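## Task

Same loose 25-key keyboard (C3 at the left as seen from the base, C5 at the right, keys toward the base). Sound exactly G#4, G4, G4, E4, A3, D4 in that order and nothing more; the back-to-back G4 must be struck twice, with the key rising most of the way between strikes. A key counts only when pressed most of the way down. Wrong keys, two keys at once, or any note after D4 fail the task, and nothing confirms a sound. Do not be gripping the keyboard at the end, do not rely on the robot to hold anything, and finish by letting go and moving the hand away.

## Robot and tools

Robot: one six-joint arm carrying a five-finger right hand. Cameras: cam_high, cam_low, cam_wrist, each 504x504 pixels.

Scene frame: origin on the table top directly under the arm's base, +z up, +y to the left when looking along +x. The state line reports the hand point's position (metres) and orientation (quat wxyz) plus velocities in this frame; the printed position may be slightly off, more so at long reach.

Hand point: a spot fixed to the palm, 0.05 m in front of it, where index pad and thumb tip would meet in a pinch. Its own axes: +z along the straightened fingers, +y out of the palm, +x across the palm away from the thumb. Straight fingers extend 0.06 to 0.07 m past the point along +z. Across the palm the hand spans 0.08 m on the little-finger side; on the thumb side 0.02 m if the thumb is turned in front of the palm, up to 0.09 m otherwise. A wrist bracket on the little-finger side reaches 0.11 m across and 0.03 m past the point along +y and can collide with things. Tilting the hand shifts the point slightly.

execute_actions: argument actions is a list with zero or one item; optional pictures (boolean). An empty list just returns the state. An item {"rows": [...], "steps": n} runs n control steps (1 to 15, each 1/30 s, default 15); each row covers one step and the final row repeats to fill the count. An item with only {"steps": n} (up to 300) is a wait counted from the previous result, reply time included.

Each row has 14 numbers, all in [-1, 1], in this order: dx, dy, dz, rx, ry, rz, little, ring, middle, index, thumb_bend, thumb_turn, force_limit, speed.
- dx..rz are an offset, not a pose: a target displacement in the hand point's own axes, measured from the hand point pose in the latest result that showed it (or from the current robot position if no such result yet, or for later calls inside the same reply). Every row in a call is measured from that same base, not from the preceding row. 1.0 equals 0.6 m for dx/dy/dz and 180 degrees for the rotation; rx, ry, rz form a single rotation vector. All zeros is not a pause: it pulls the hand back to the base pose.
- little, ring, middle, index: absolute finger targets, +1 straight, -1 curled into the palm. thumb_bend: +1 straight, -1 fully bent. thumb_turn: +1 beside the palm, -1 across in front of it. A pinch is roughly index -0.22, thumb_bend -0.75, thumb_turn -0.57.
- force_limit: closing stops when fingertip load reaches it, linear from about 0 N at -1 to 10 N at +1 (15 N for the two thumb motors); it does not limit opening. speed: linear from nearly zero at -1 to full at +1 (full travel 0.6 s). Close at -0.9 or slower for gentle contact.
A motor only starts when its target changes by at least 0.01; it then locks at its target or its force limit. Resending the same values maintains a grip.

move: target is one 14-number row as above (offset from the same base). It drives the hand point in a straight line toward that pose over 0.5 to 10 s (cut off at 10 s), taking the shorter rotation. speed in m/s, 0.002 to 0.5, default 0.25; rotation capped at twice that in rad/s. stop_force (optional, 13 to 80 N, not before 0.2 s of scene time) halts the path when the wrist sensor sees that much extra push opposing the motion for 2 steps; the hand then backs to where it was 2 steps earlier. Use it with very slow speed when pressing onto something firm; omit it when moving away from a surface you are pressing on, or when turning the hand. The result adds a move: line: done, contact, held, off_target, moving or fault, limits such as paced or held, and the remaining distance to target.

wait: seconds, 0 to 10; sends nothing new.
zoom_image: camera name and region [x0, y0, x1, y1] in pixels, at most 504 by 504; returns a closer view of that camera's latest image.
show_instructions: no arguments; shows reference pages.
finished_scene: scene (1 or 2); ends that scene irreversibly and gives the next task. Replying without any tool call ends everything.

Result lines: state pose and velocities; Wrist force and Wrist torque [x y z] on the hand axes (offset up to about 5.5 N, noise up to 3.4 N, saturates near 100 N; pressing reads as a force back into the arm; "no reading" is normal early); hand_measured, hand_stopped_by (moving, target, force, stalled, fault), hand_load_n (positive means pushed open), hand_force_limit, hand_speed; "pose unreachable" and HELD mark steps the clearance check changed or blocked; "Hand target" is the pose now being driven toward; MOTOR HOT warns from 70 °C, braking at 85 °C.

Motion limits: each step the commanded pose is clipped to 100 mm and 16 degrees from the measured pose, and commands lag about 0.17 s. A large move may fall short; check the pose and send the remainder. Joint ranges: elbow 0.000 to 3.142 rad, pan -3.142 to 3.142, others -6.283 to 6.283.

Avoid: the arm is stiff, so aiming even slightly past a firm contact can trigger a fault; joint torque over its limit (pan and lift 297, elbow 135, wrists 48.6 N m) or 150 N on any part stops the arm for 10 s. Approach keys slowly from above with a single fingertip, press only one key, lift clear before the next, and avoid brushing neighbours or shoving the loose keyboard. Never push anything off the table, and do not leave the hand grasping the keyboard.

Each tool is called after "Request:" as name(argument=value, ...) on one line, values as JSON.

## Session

Scene 1 is done. Next I'll check the starting state of scene 2.

Request:
execute_actions(actions=[])

Request:
zoom_image(camera="cam_high", region=[100, 60, 400, 400])

Scene clock: 0.00 s of 6000.00 s.
end_effector_position=(+0.6546, -0.4057, +0.3117) hand_measured=(+1.000, +1.000, +1.000, +1.000, +1.000, +1.000) hand_load_n=(+0.0, +0.0, +0.0, +0.0, +0.0, +0.0) hand_stopped_by=(target, target, target, target, target, target) hand_force_limit=0.00 hand_speed=-0.80 end_effector_quat_wxyz=(-0.010, +0.273, +0.962, +0.020) end_effector_velocity=(-0.000, -0.001, -0.000) end_effector_angular_velocity=(-0.000, -0.000, -0.000)
Joint positions: [-0.911 -1.043  1.365  1.294  1.536 -1.911]
Joint velocities: [-0.001  0.    -0.001 -0.    -0.    -0.   ]
Motor temperatures (°C, as the motors report them): [29 26 28 33 31 30]
Wrist force (N, on the end effector, along its own x y z axes, offset not removed): no reading
Wrist torque (N m, same axes, about the end effector's origin, offset not removed): no reading
Hand target: +0.655, -0.406, +0.312; -0.010, +0.273, +0.962, +0.020

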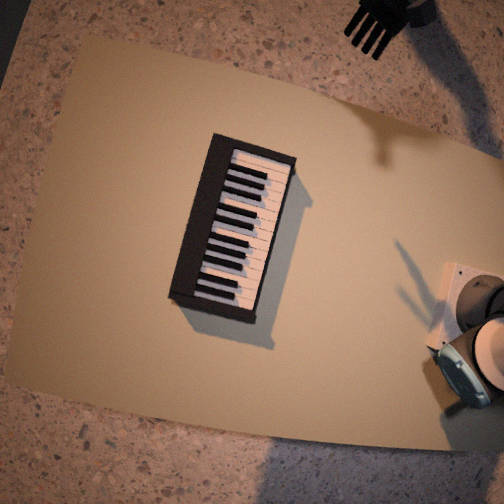

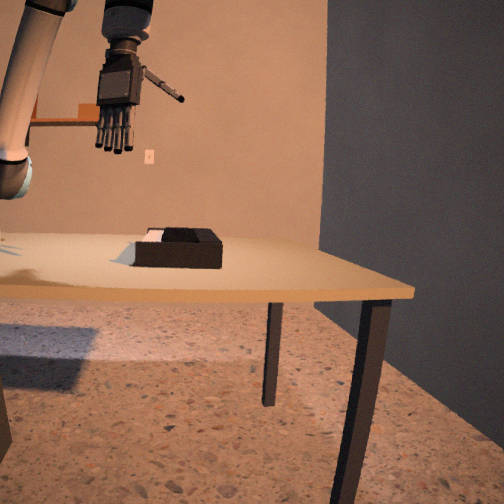

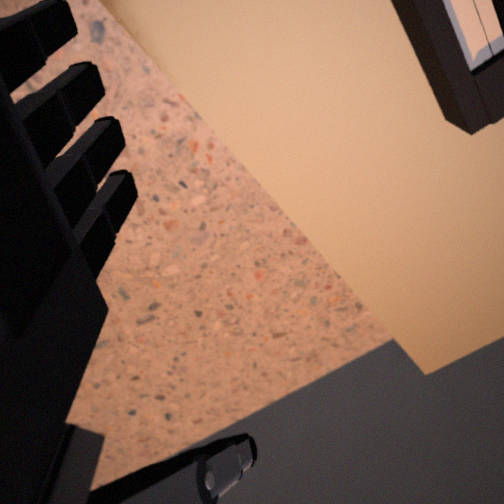

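Region (100, 60, 400, 400) of cam_high's 504x504 image, scaled by 1.482, with more detail than that image has; it fills the left 445 columns of this view, and the rest is white.

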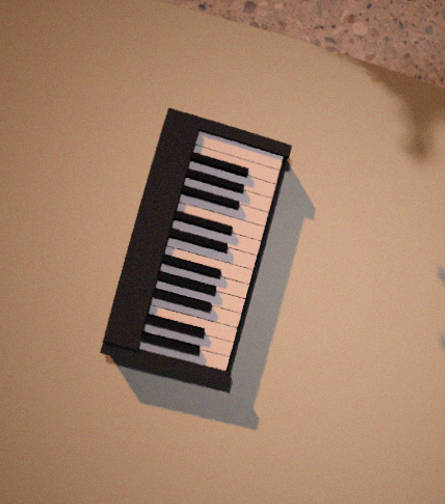

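Request:
zoom_image(camera="cam_high", region=[190, 130, 310, 250])

Request:
zoom_image(camera="cam_high", region=[165, 210, 285, 330])

Region (190, 130, 310, 250) of cam_high's 504x504 image, scaled by 4.200, with more detail than that image has.

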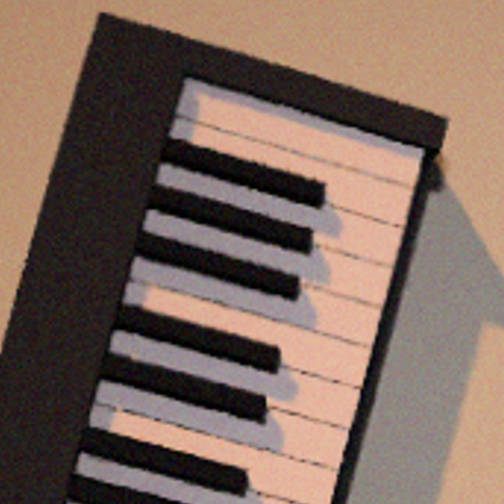

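Region (165, 210, 285, 330) of cam_high's 504x504 image, scaled by 4.200, with more detail than that image has.

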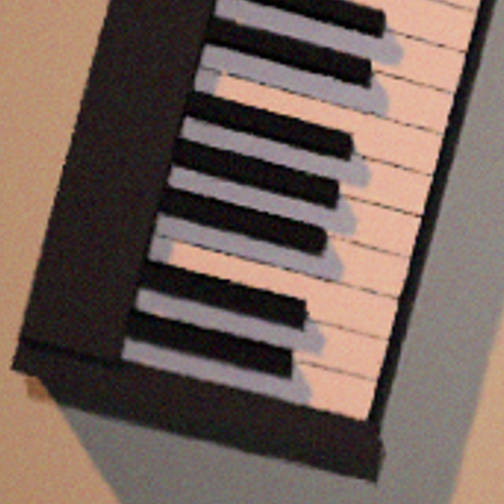

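Request:
move(target=[0.2028, 0.3377, 0.3508, 0.1501, -0.2264, -0.6369, -1, -1, -1, 0.7, 1, 1, 0.0, 0.0], speed=0.3)

Request:
zoom_image(camera="cam_high", region=[190, 130, 310, 250])

Request:
zoom_image(camera="cam_low", region=[90, 170, 240, 275])

Scene clock: 97.97 s of 6000.00 s.
end_effector_position=(+0.6562, -0.1606, +0.1119) hand_measured=(-1.000, -1.000, -1.000, +0.700, +1.000, +1.000) hand_load_n=(+0.0, +0.0, +0.0, +0.0, +0.0, +0.0) hand_stopped_by=(target, target, target, target, target, target) hand_force_limit=0.00 hand_speed=0.00 end_effector_quat_wxyz=(-0.237, +0.652, -0.676, +0.246) end_effector_velocity=(+0.000, -0.001, -0.000) end_effector_angular_velocity=(-0.005, -0.004, +0.010)
Joint positions: [-0.683 -1.235  1.954  0.253  1.172 -3.639]
Joint velocities: [-0.002  0.     0.001 -0.003 -0.006 -0.011]
Motor temperatures (°C, as the motors report them): [29 26 28 33 31 30]
Wrist force (N, on the end effector, along its own x y z axes, offset not removed): [-2.2 0.0 1.1]
Wrist torque (N m, same axes, about the end effector's origin, offset not removed): [0.30 0.42 -0.29]
Hand target: +0.656, -0.160, +0.112; -0.238, +0.653, -0.676, +0.246
Off the commanded pose: 0.001 m, 0 deg.
After step 90, 90.77 s passed at rest.
move: done

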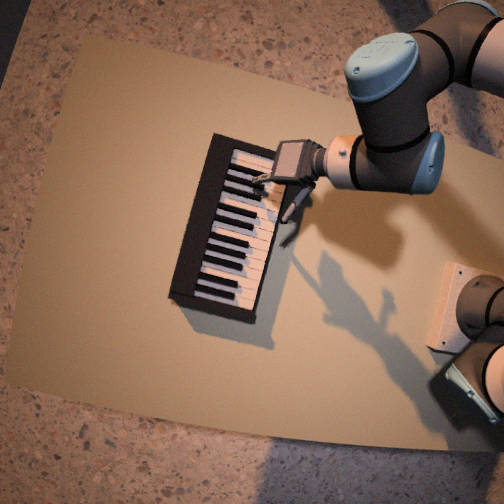

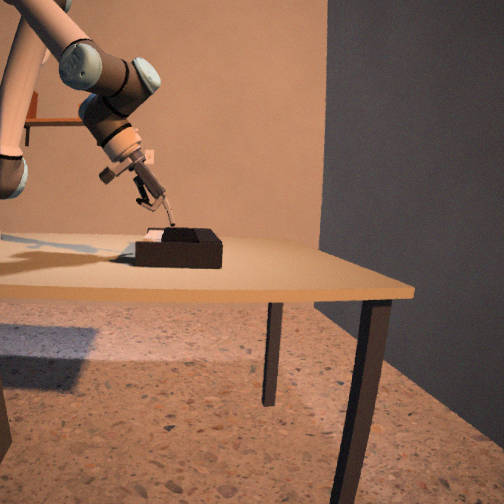

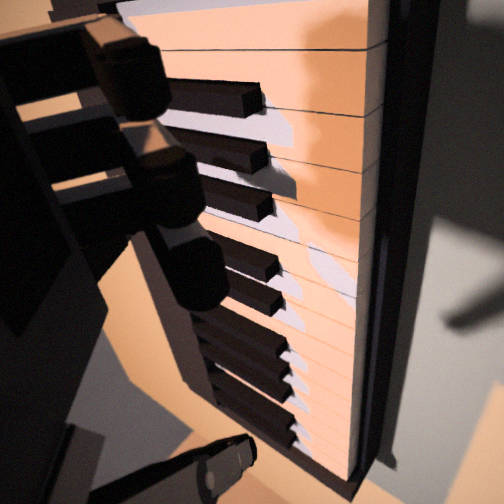

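Region (190, 130, 310, 250) of cam_high's 504x504 image, scaled by 4.200, with more detail than that image has.

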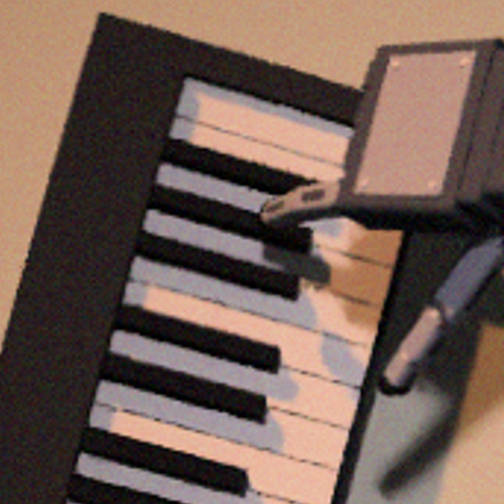

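Region (90, 170, 240, 275) of cam_low's 504x504 image, scaled by 3.360, with more detail than that image has; it fills the top 353 rows of this view, and the rest is white.

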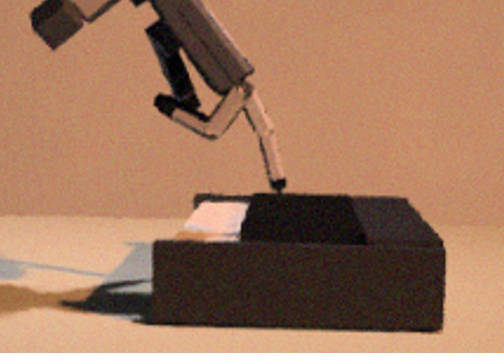

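Request:
move(target=[0, 0.0176, 0.02875, 0, 0, 0, -1, -1, -1, 0.7, 1, 1, 0.0, 0.0], speed=0.04)

Request:
zoom_image(camera="cam_high", region=[220, 150, 290, 210])

Request:
zoom_image(camera="cam_wrist", region=[120, 40, 360, 280])

Request:
zoom_image(camera="cam_low", region=[120, 195, 230, 275])

Scene clock: 120.70 s of 6000.00 s.
end_effector_position=(+0.6591, -0.1607, +0.0921) hand_measured=(-1.000, -1.000, -1.000, +0.700, +1.000, +1.000) hand_load_n=(+0.0, +0.0, +0.0, +0.0, +0.0, +0.0) hand_stopped_by=(target, target, target, target, target, target) hand_force_limit=0.00 hand_speed=0.00 end_effector_quat_wxyz=(-0.237, +0.652, -0.676, +0.246) end_effector_velocity=(+0.001, -0.000, -0.002) end_effector_angular_velocity=(-0.001, -0.001, +0.001)
Joint positions: [-0.679 -1.208  1.96   0.219  1.174 -3.636]
Joint velocities: [ 0.001  0.003 -0.001 -0.004  0.     0.   ]
Motor temperatures (°C, as the motors report them): [29 26 28 33 31 30]
Wrist force (N, on the end effector, along its own x y z axes, offset not removed): [2.2 -1.5 2.7]
Wrist torque (N m, same axes, about the end effector's origin, offset not removed): [-0.06 -0.19 -0.05]
Hand target: +0.659, -0.161, +0.092; -0.237, +0.652, -0.676, +0.246
Off the commanded pose: 0.000 m, 0 deg.
After step 90, 18.83 s passed at rest.
move: done

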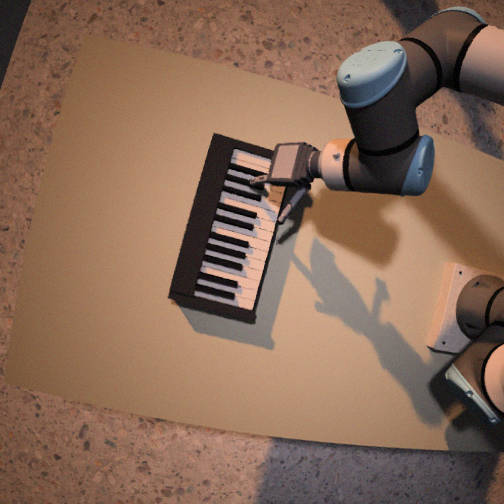

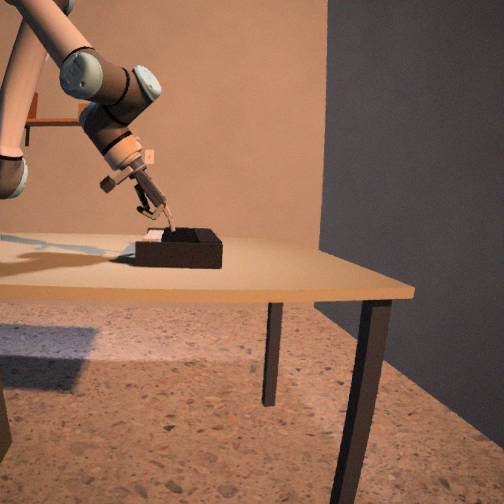

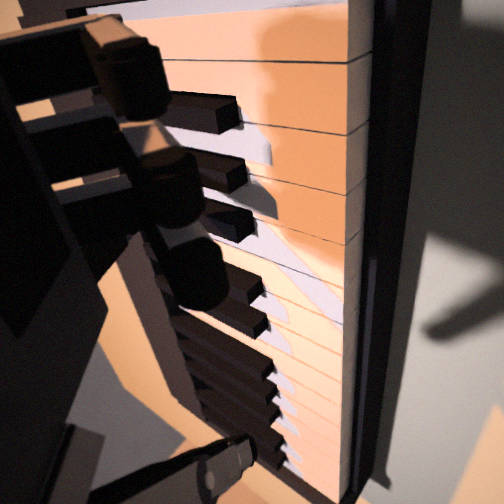

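Region (220, 150, 290, 210) of cam_high's 504x504 image, scaled by 7.200, with more detail than that image has; it fills the top 432 rows of this view, and the rest is white.

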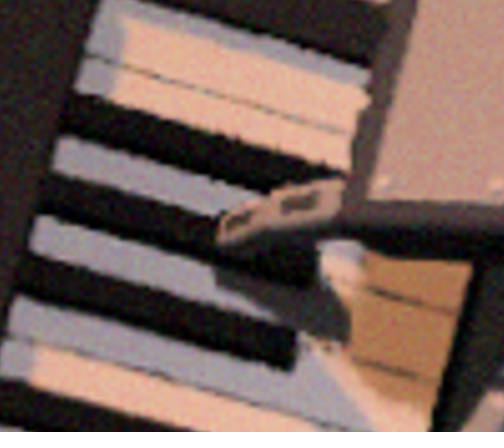

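Region (120, 40, 360, 280) of cam_wrist's 504x504 image, scaled by 2.100, with more detail than that image has.

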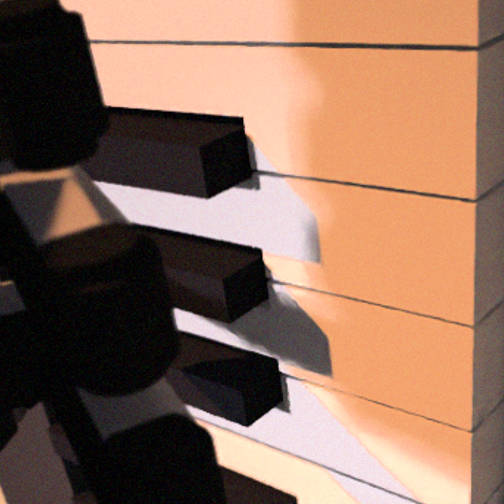

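Region (120, 195, 230, 275) of cam_low's 504x504 image, scaled by 4.582, with more detail than that image has; it fills the top 367 rows of this view, and the rest is white.

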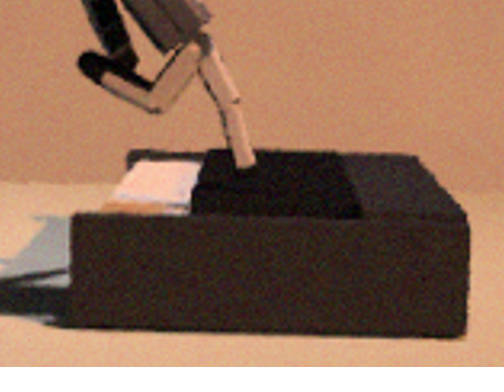

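Request:
move(target=[0.0013, 0.00739, 0.00881, 0, 0, 0, -1, -1, -1, 0.7, 1, 1, 0.0, 0.0], speed=0.012)

Request:
move(target=[0, 0.00643, 0.00766, 0, 0, 0, -1, -1, -1, 0.7, 1, 1, 0.0, 0.0], speed=0.002, stop_force=13)

Request:
move(target=[0, -0.01608, -0.01915, 0, 0, 0, -1, -1, -1, 0.7, 1, 1, 0.0, 0.0], speed=0.05)

Scene clock: 165.53 s of 6000.00 s.
end_effector_position=(+0.6591, -0.1614, +0.0856) hand_measured=(-1.000, -1.000, -1.000, +0.700, +1.000, +1.000) hand_load_n=(+0.0, +0.0, +0.0, +0.0, +0.0, +0.0) hand_stopped_by=(target, target, target, target, target, target) hand_force_limit=0.00 hand_speed=0.00 end_effector_quat_wxyz=(-0.237, +0.652, -0.676, +0.246) end_effector_velocity=(-0.000, -0.002, -0.002) end_effector_angular_velocity=(-0.000, -0.001, -0.003)
Joint positions: [-0.68  -1.2    1.963  0.208  1.173 -3.637]
Joint velocities: [-0.003  0.003  0.001 -0.005 -0.001 -0.   ]
Motor temperatures (°C, as the motors report them): [29 26 28 33 31 30]
Wrist force (N, on the end effector, along its own x y z axes, offset not removed): [2.1 0.0 -1.7]
Wrist torque (N m, same axes, about the end effector's origin, offset not removed): [0.49 -0.30 -0.02]
Hand target: +0.659, -0.161, +0.085; -0.237, +0.652, -0.676, +0.246
Off the commanded pose: 0.000 m, 0 deg.
After step 90, 41.07 s passed at rest.
move: done

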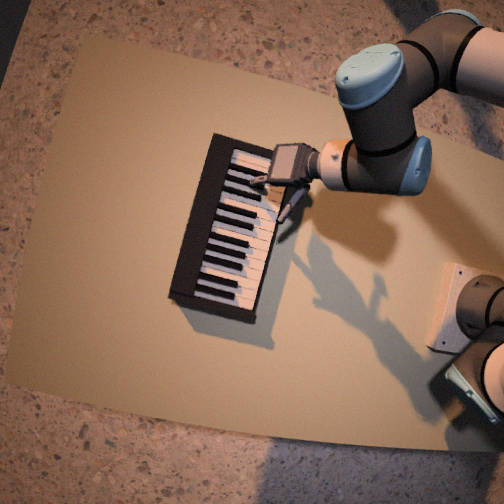

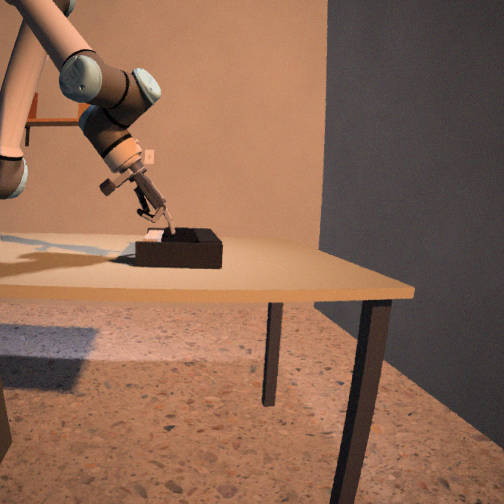

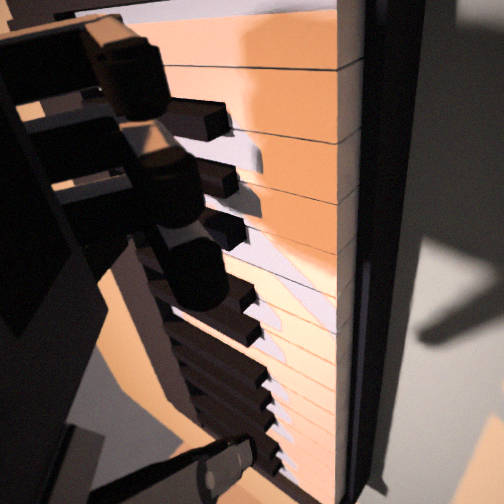

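Scene clock: 167.67 s of 6000.00 s.
end_effector_position=(+0.6591, -0.1614, +0.0820) hand_measured=(-1.000, -1.000, -1.000, +0.700, +1.000, +1.000) hand_load_n=(+0.0, +0.0, +0.0, +0.0, +0.0, +0.0) hand_stopped_by=(target, target, target, target, target, target) hand_force_limit=0.00 hand_speed=0.00 end_effector_quat_wxyz=(-0.237, +0.652, -0.676, +0.246) end_effector_velocity=(-0.000, +0.000, +0.001) end_effector_angular_velocity=(+0.000, +0.001, +0.001)
Joint positions: [-0.68  -1.195  1.965  0.201  1.173 -3.637]
Joint velocities: [ 0.    -0.001 -0.     0.002 -0.    -0.001]
Motor temperatures (°C, as the motors report them): [29 26 28 33 31 30]
Wrist force (N, on the end effector, along its own x y z axes, offset not removed): [2.6 -6.6 -17.6]
Wrist torque (N m, same axes, about the end effector's origin, offset not removed): [1.45 -0.11 -0.01]
Hand target: +0.659, -0.161, +0.082; -0.237, +0.652, -0.676, +0.246
Off the commanded pose: 0.002 m, 0 deg.
move: contact

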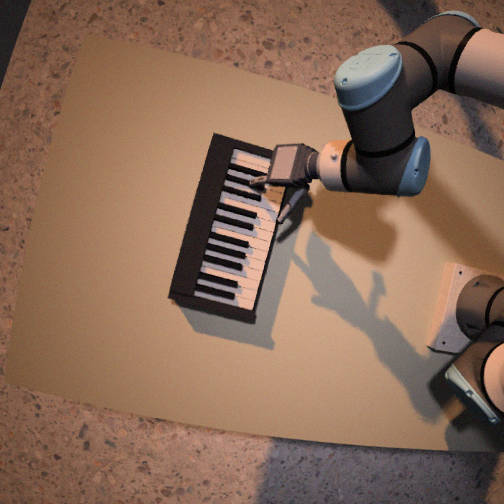

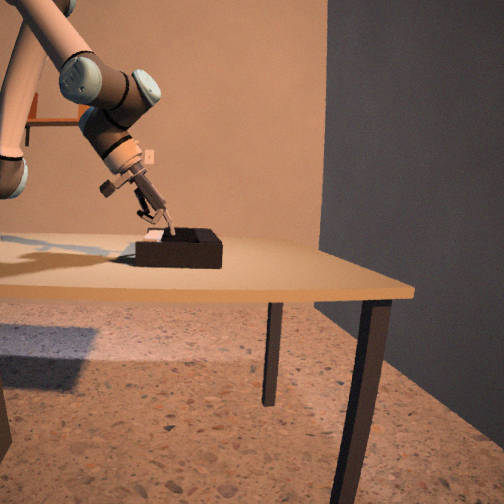

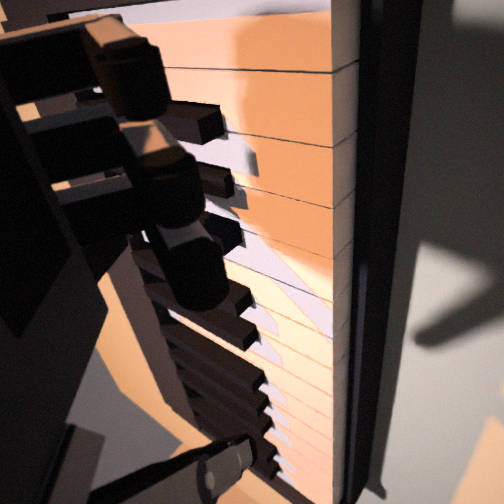

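Scene clock: 168.50 s of 6000.00 s.
end_effector_position=(+0.6591, -0.1614, +0.0968) hand_measured=(-1.000, -1.000, -1.000, +0.700, +1.000, +1.000) hand_load_n=(+0.0, +0.0, +0.0, +0.0, +0.0, +0.0) hand_stopped_by=(target, target, target, target, target, target) hand_force_limit=0.00 hand_speed=0.00 end_effector_quat_wxyz=(-0.237, +0.652, -0.676, +0.246) end_effector_velocity=(-0.000, +0.001, +0.002) end_effector_angular_velocity=(+0.002, +0.001, +0.001)
Joint positions: [-0.68  -1.213  1.957  0.227  1.173 -3.637]
Joint velocities: [ 0.001 -0.003 -0.     0.004 -0.001  0.   ]
Motor temperatures (°C, as the motors report them): [29 26 28 33 31 30]
Wrist force (N, on the end effector, along its own x y z axes, offset not removed): [-1.3 0.8 0.8]
Wrist torque (N m, same axes, about the end effector's origin, offset not removed): [0.43 0.36 -0.18]
Hand target: +0.659, -0.161, +0.097; -0.237, +0.652, -0.676, +0.246
Off the commanded pose: 0.000 m, 0 deg.
move: done

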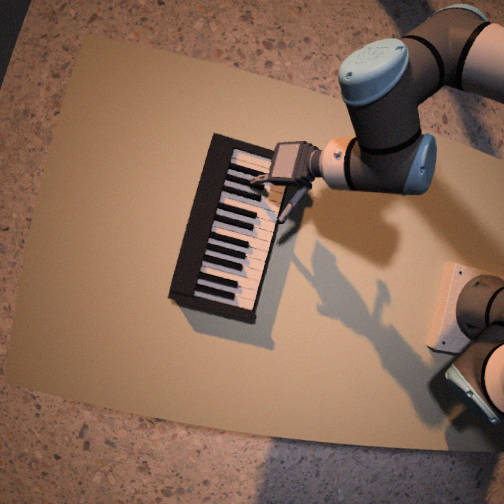

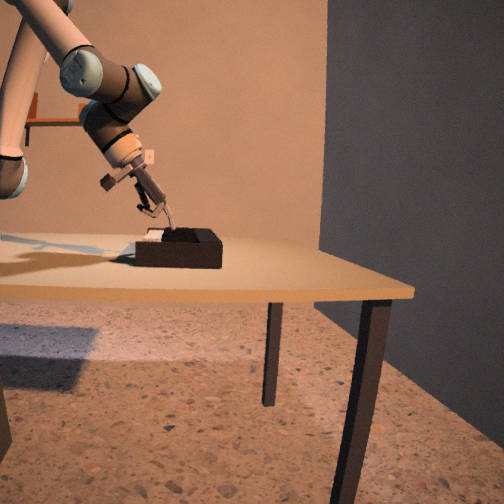

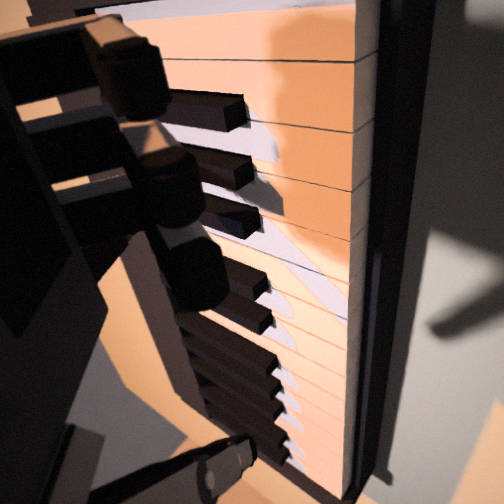

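Request:
move(target=[-0.01958, 0.0724, -0.04337, 0, 0, 0, -1, -1, -1, 0.7, 1, 1, 0.0, 0.0], speed=0.07)

Request:
move(target=[0, 0.00965, 0.01149, 0, 0, 0, -1, -1, -1, 0.7, 1, 1, 0.0, 0.0], speed=0.03)

Request:
zoom_image(camera="cam_high", region=[235, 155, 305, 225])

Request:
zoom_image(camera="cam_wrist", region=[120, 40, 320, 300])

Scene clock: 178.83 s of 6000.00 s.
end_effector_position=(+0.6099, -0.1480, +0.0888) hand_measured=(-1.000, -1.000, -1.000, +0.700, +1.000, +1.000) hand_load_n=(+0.0, +0.0, +0.0, +0.0, +0.0, +0.0) hand_stopped_by=(target, target, target, target, target, target) hand_force_limit=0.00 hand_speed=0.00 end_effector_quat_wxyz=(-0.237, +0.652, -0.676, +0.246) end_effector_velocity=(-0.003, +0.001, -0.001) end_effector_angular_velocity=(+0.001, +0.001, +0.000)
Joint positions: [-0.72  -1.27   2.064  0.191  1.151 -3.673]
Joint velocities: [-0.003 -0.002  0.006 -0.002 -0.002 -0.003]
Motor temperatures (°C, as the motors report them): [29 26 28 33 31 30]
Wrist force (N, on the end effector, along its own x y z axes, offset not removed): [0.5 -0.2 2.2]
Wrist torque (N m, same axes, about the end effector's origin, offset not removed): [0.23 0.04 -0.17]
Hand target: +0.610, -0.148, +0.089; -0.237, +0.652, -0.676, +0.246
Off the commanded pose: 0.000 m, 0 deg.
After step 90, 6.13 s passed at rest.
move: done

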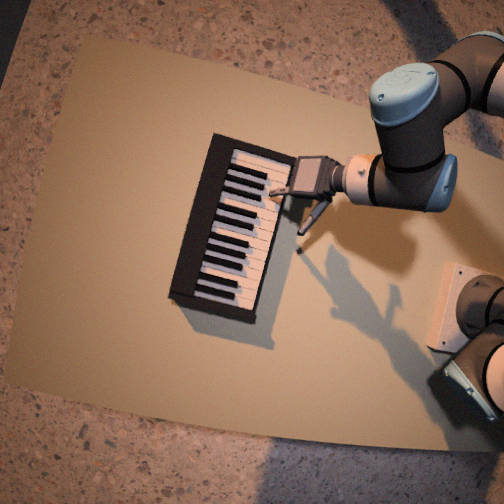

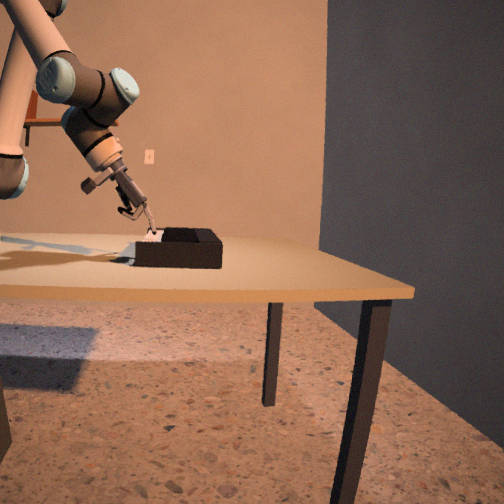

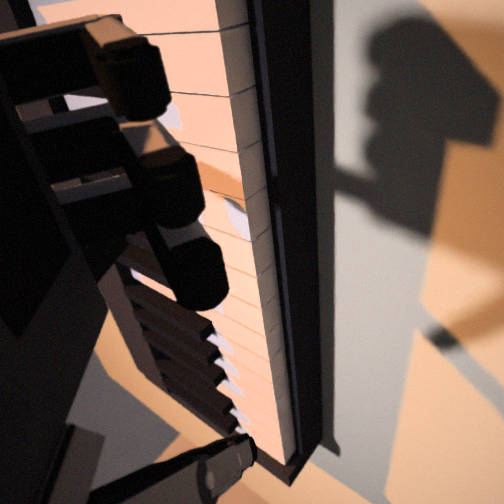

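Scene clock: 179.60 s of 6000.00 s.
end_effector_position=(+0.6099, -0.1480, +0.0801) hand_measured=(-1.000, -1.000, -1.000, +0.700, +1.000, +1.000) hand_load_n=(+0.0, +0.0, +0.0, +0.0, +0.0, +0.0) hand_stopped_by=(target, target, target, target, target, target) hand_force_limit=0.00 hand_speed=0.00 end_effector_quat_wxyz=(-0.237, +0.652, -0.676, +0.246) end_effector_velocity=(-0.001, +0.001, -0.004) end_effector_angular_velocity=(+0.001, +0.002, -0.000)
Joint positions: [-0.72  -1.258  2.069  0.175  1.151 -3.673]
Joint velocities: [ 0.001  0.004  0.003 -0.005  0.001  0.001]
Motor temperatures (°C, as the motors report them): [29 26 28 33 31 30]
Wrist force (N, on the end effector, along its own x y z axes, offset not removed): [1.0 0.8 1.5]
Wrist torque (N m, same axes, about the end effector's origin, offset not removed): [0.36 0.01 -0.02]
Hand target: +0.610, -0.148, +0.080; -0.237, +0.652, -0.676, +0.246
Off the commanded pose: 0.000 m, 0 deg.
move: done

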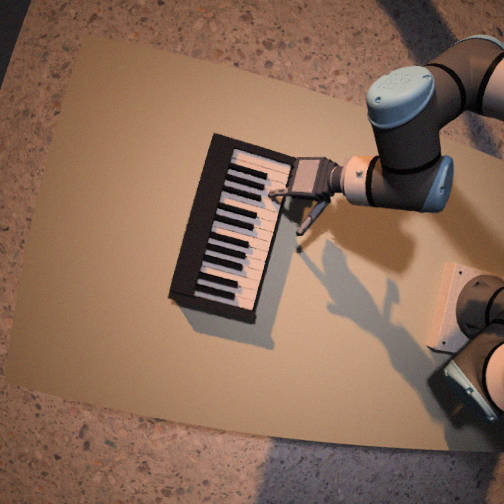

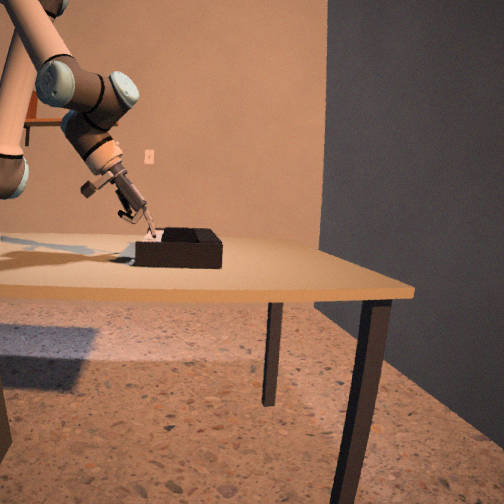

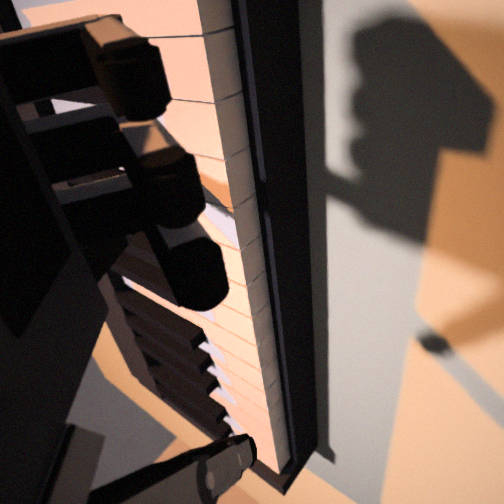

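Region (235, 155, 305, 225) of cam_high's 504x504 image, scaled by 7.200, with more detail than that image has.

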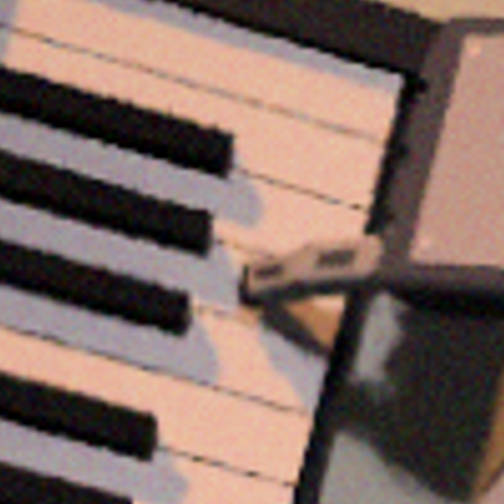

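Region (120, 40, 320, 300) of cam_wrist's 504x504 image, scaled by 1.938, with more detail than that image has; it fills the left 388 columns of this view, and the rest is white.

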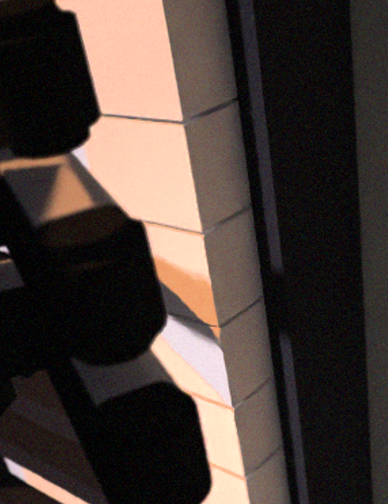

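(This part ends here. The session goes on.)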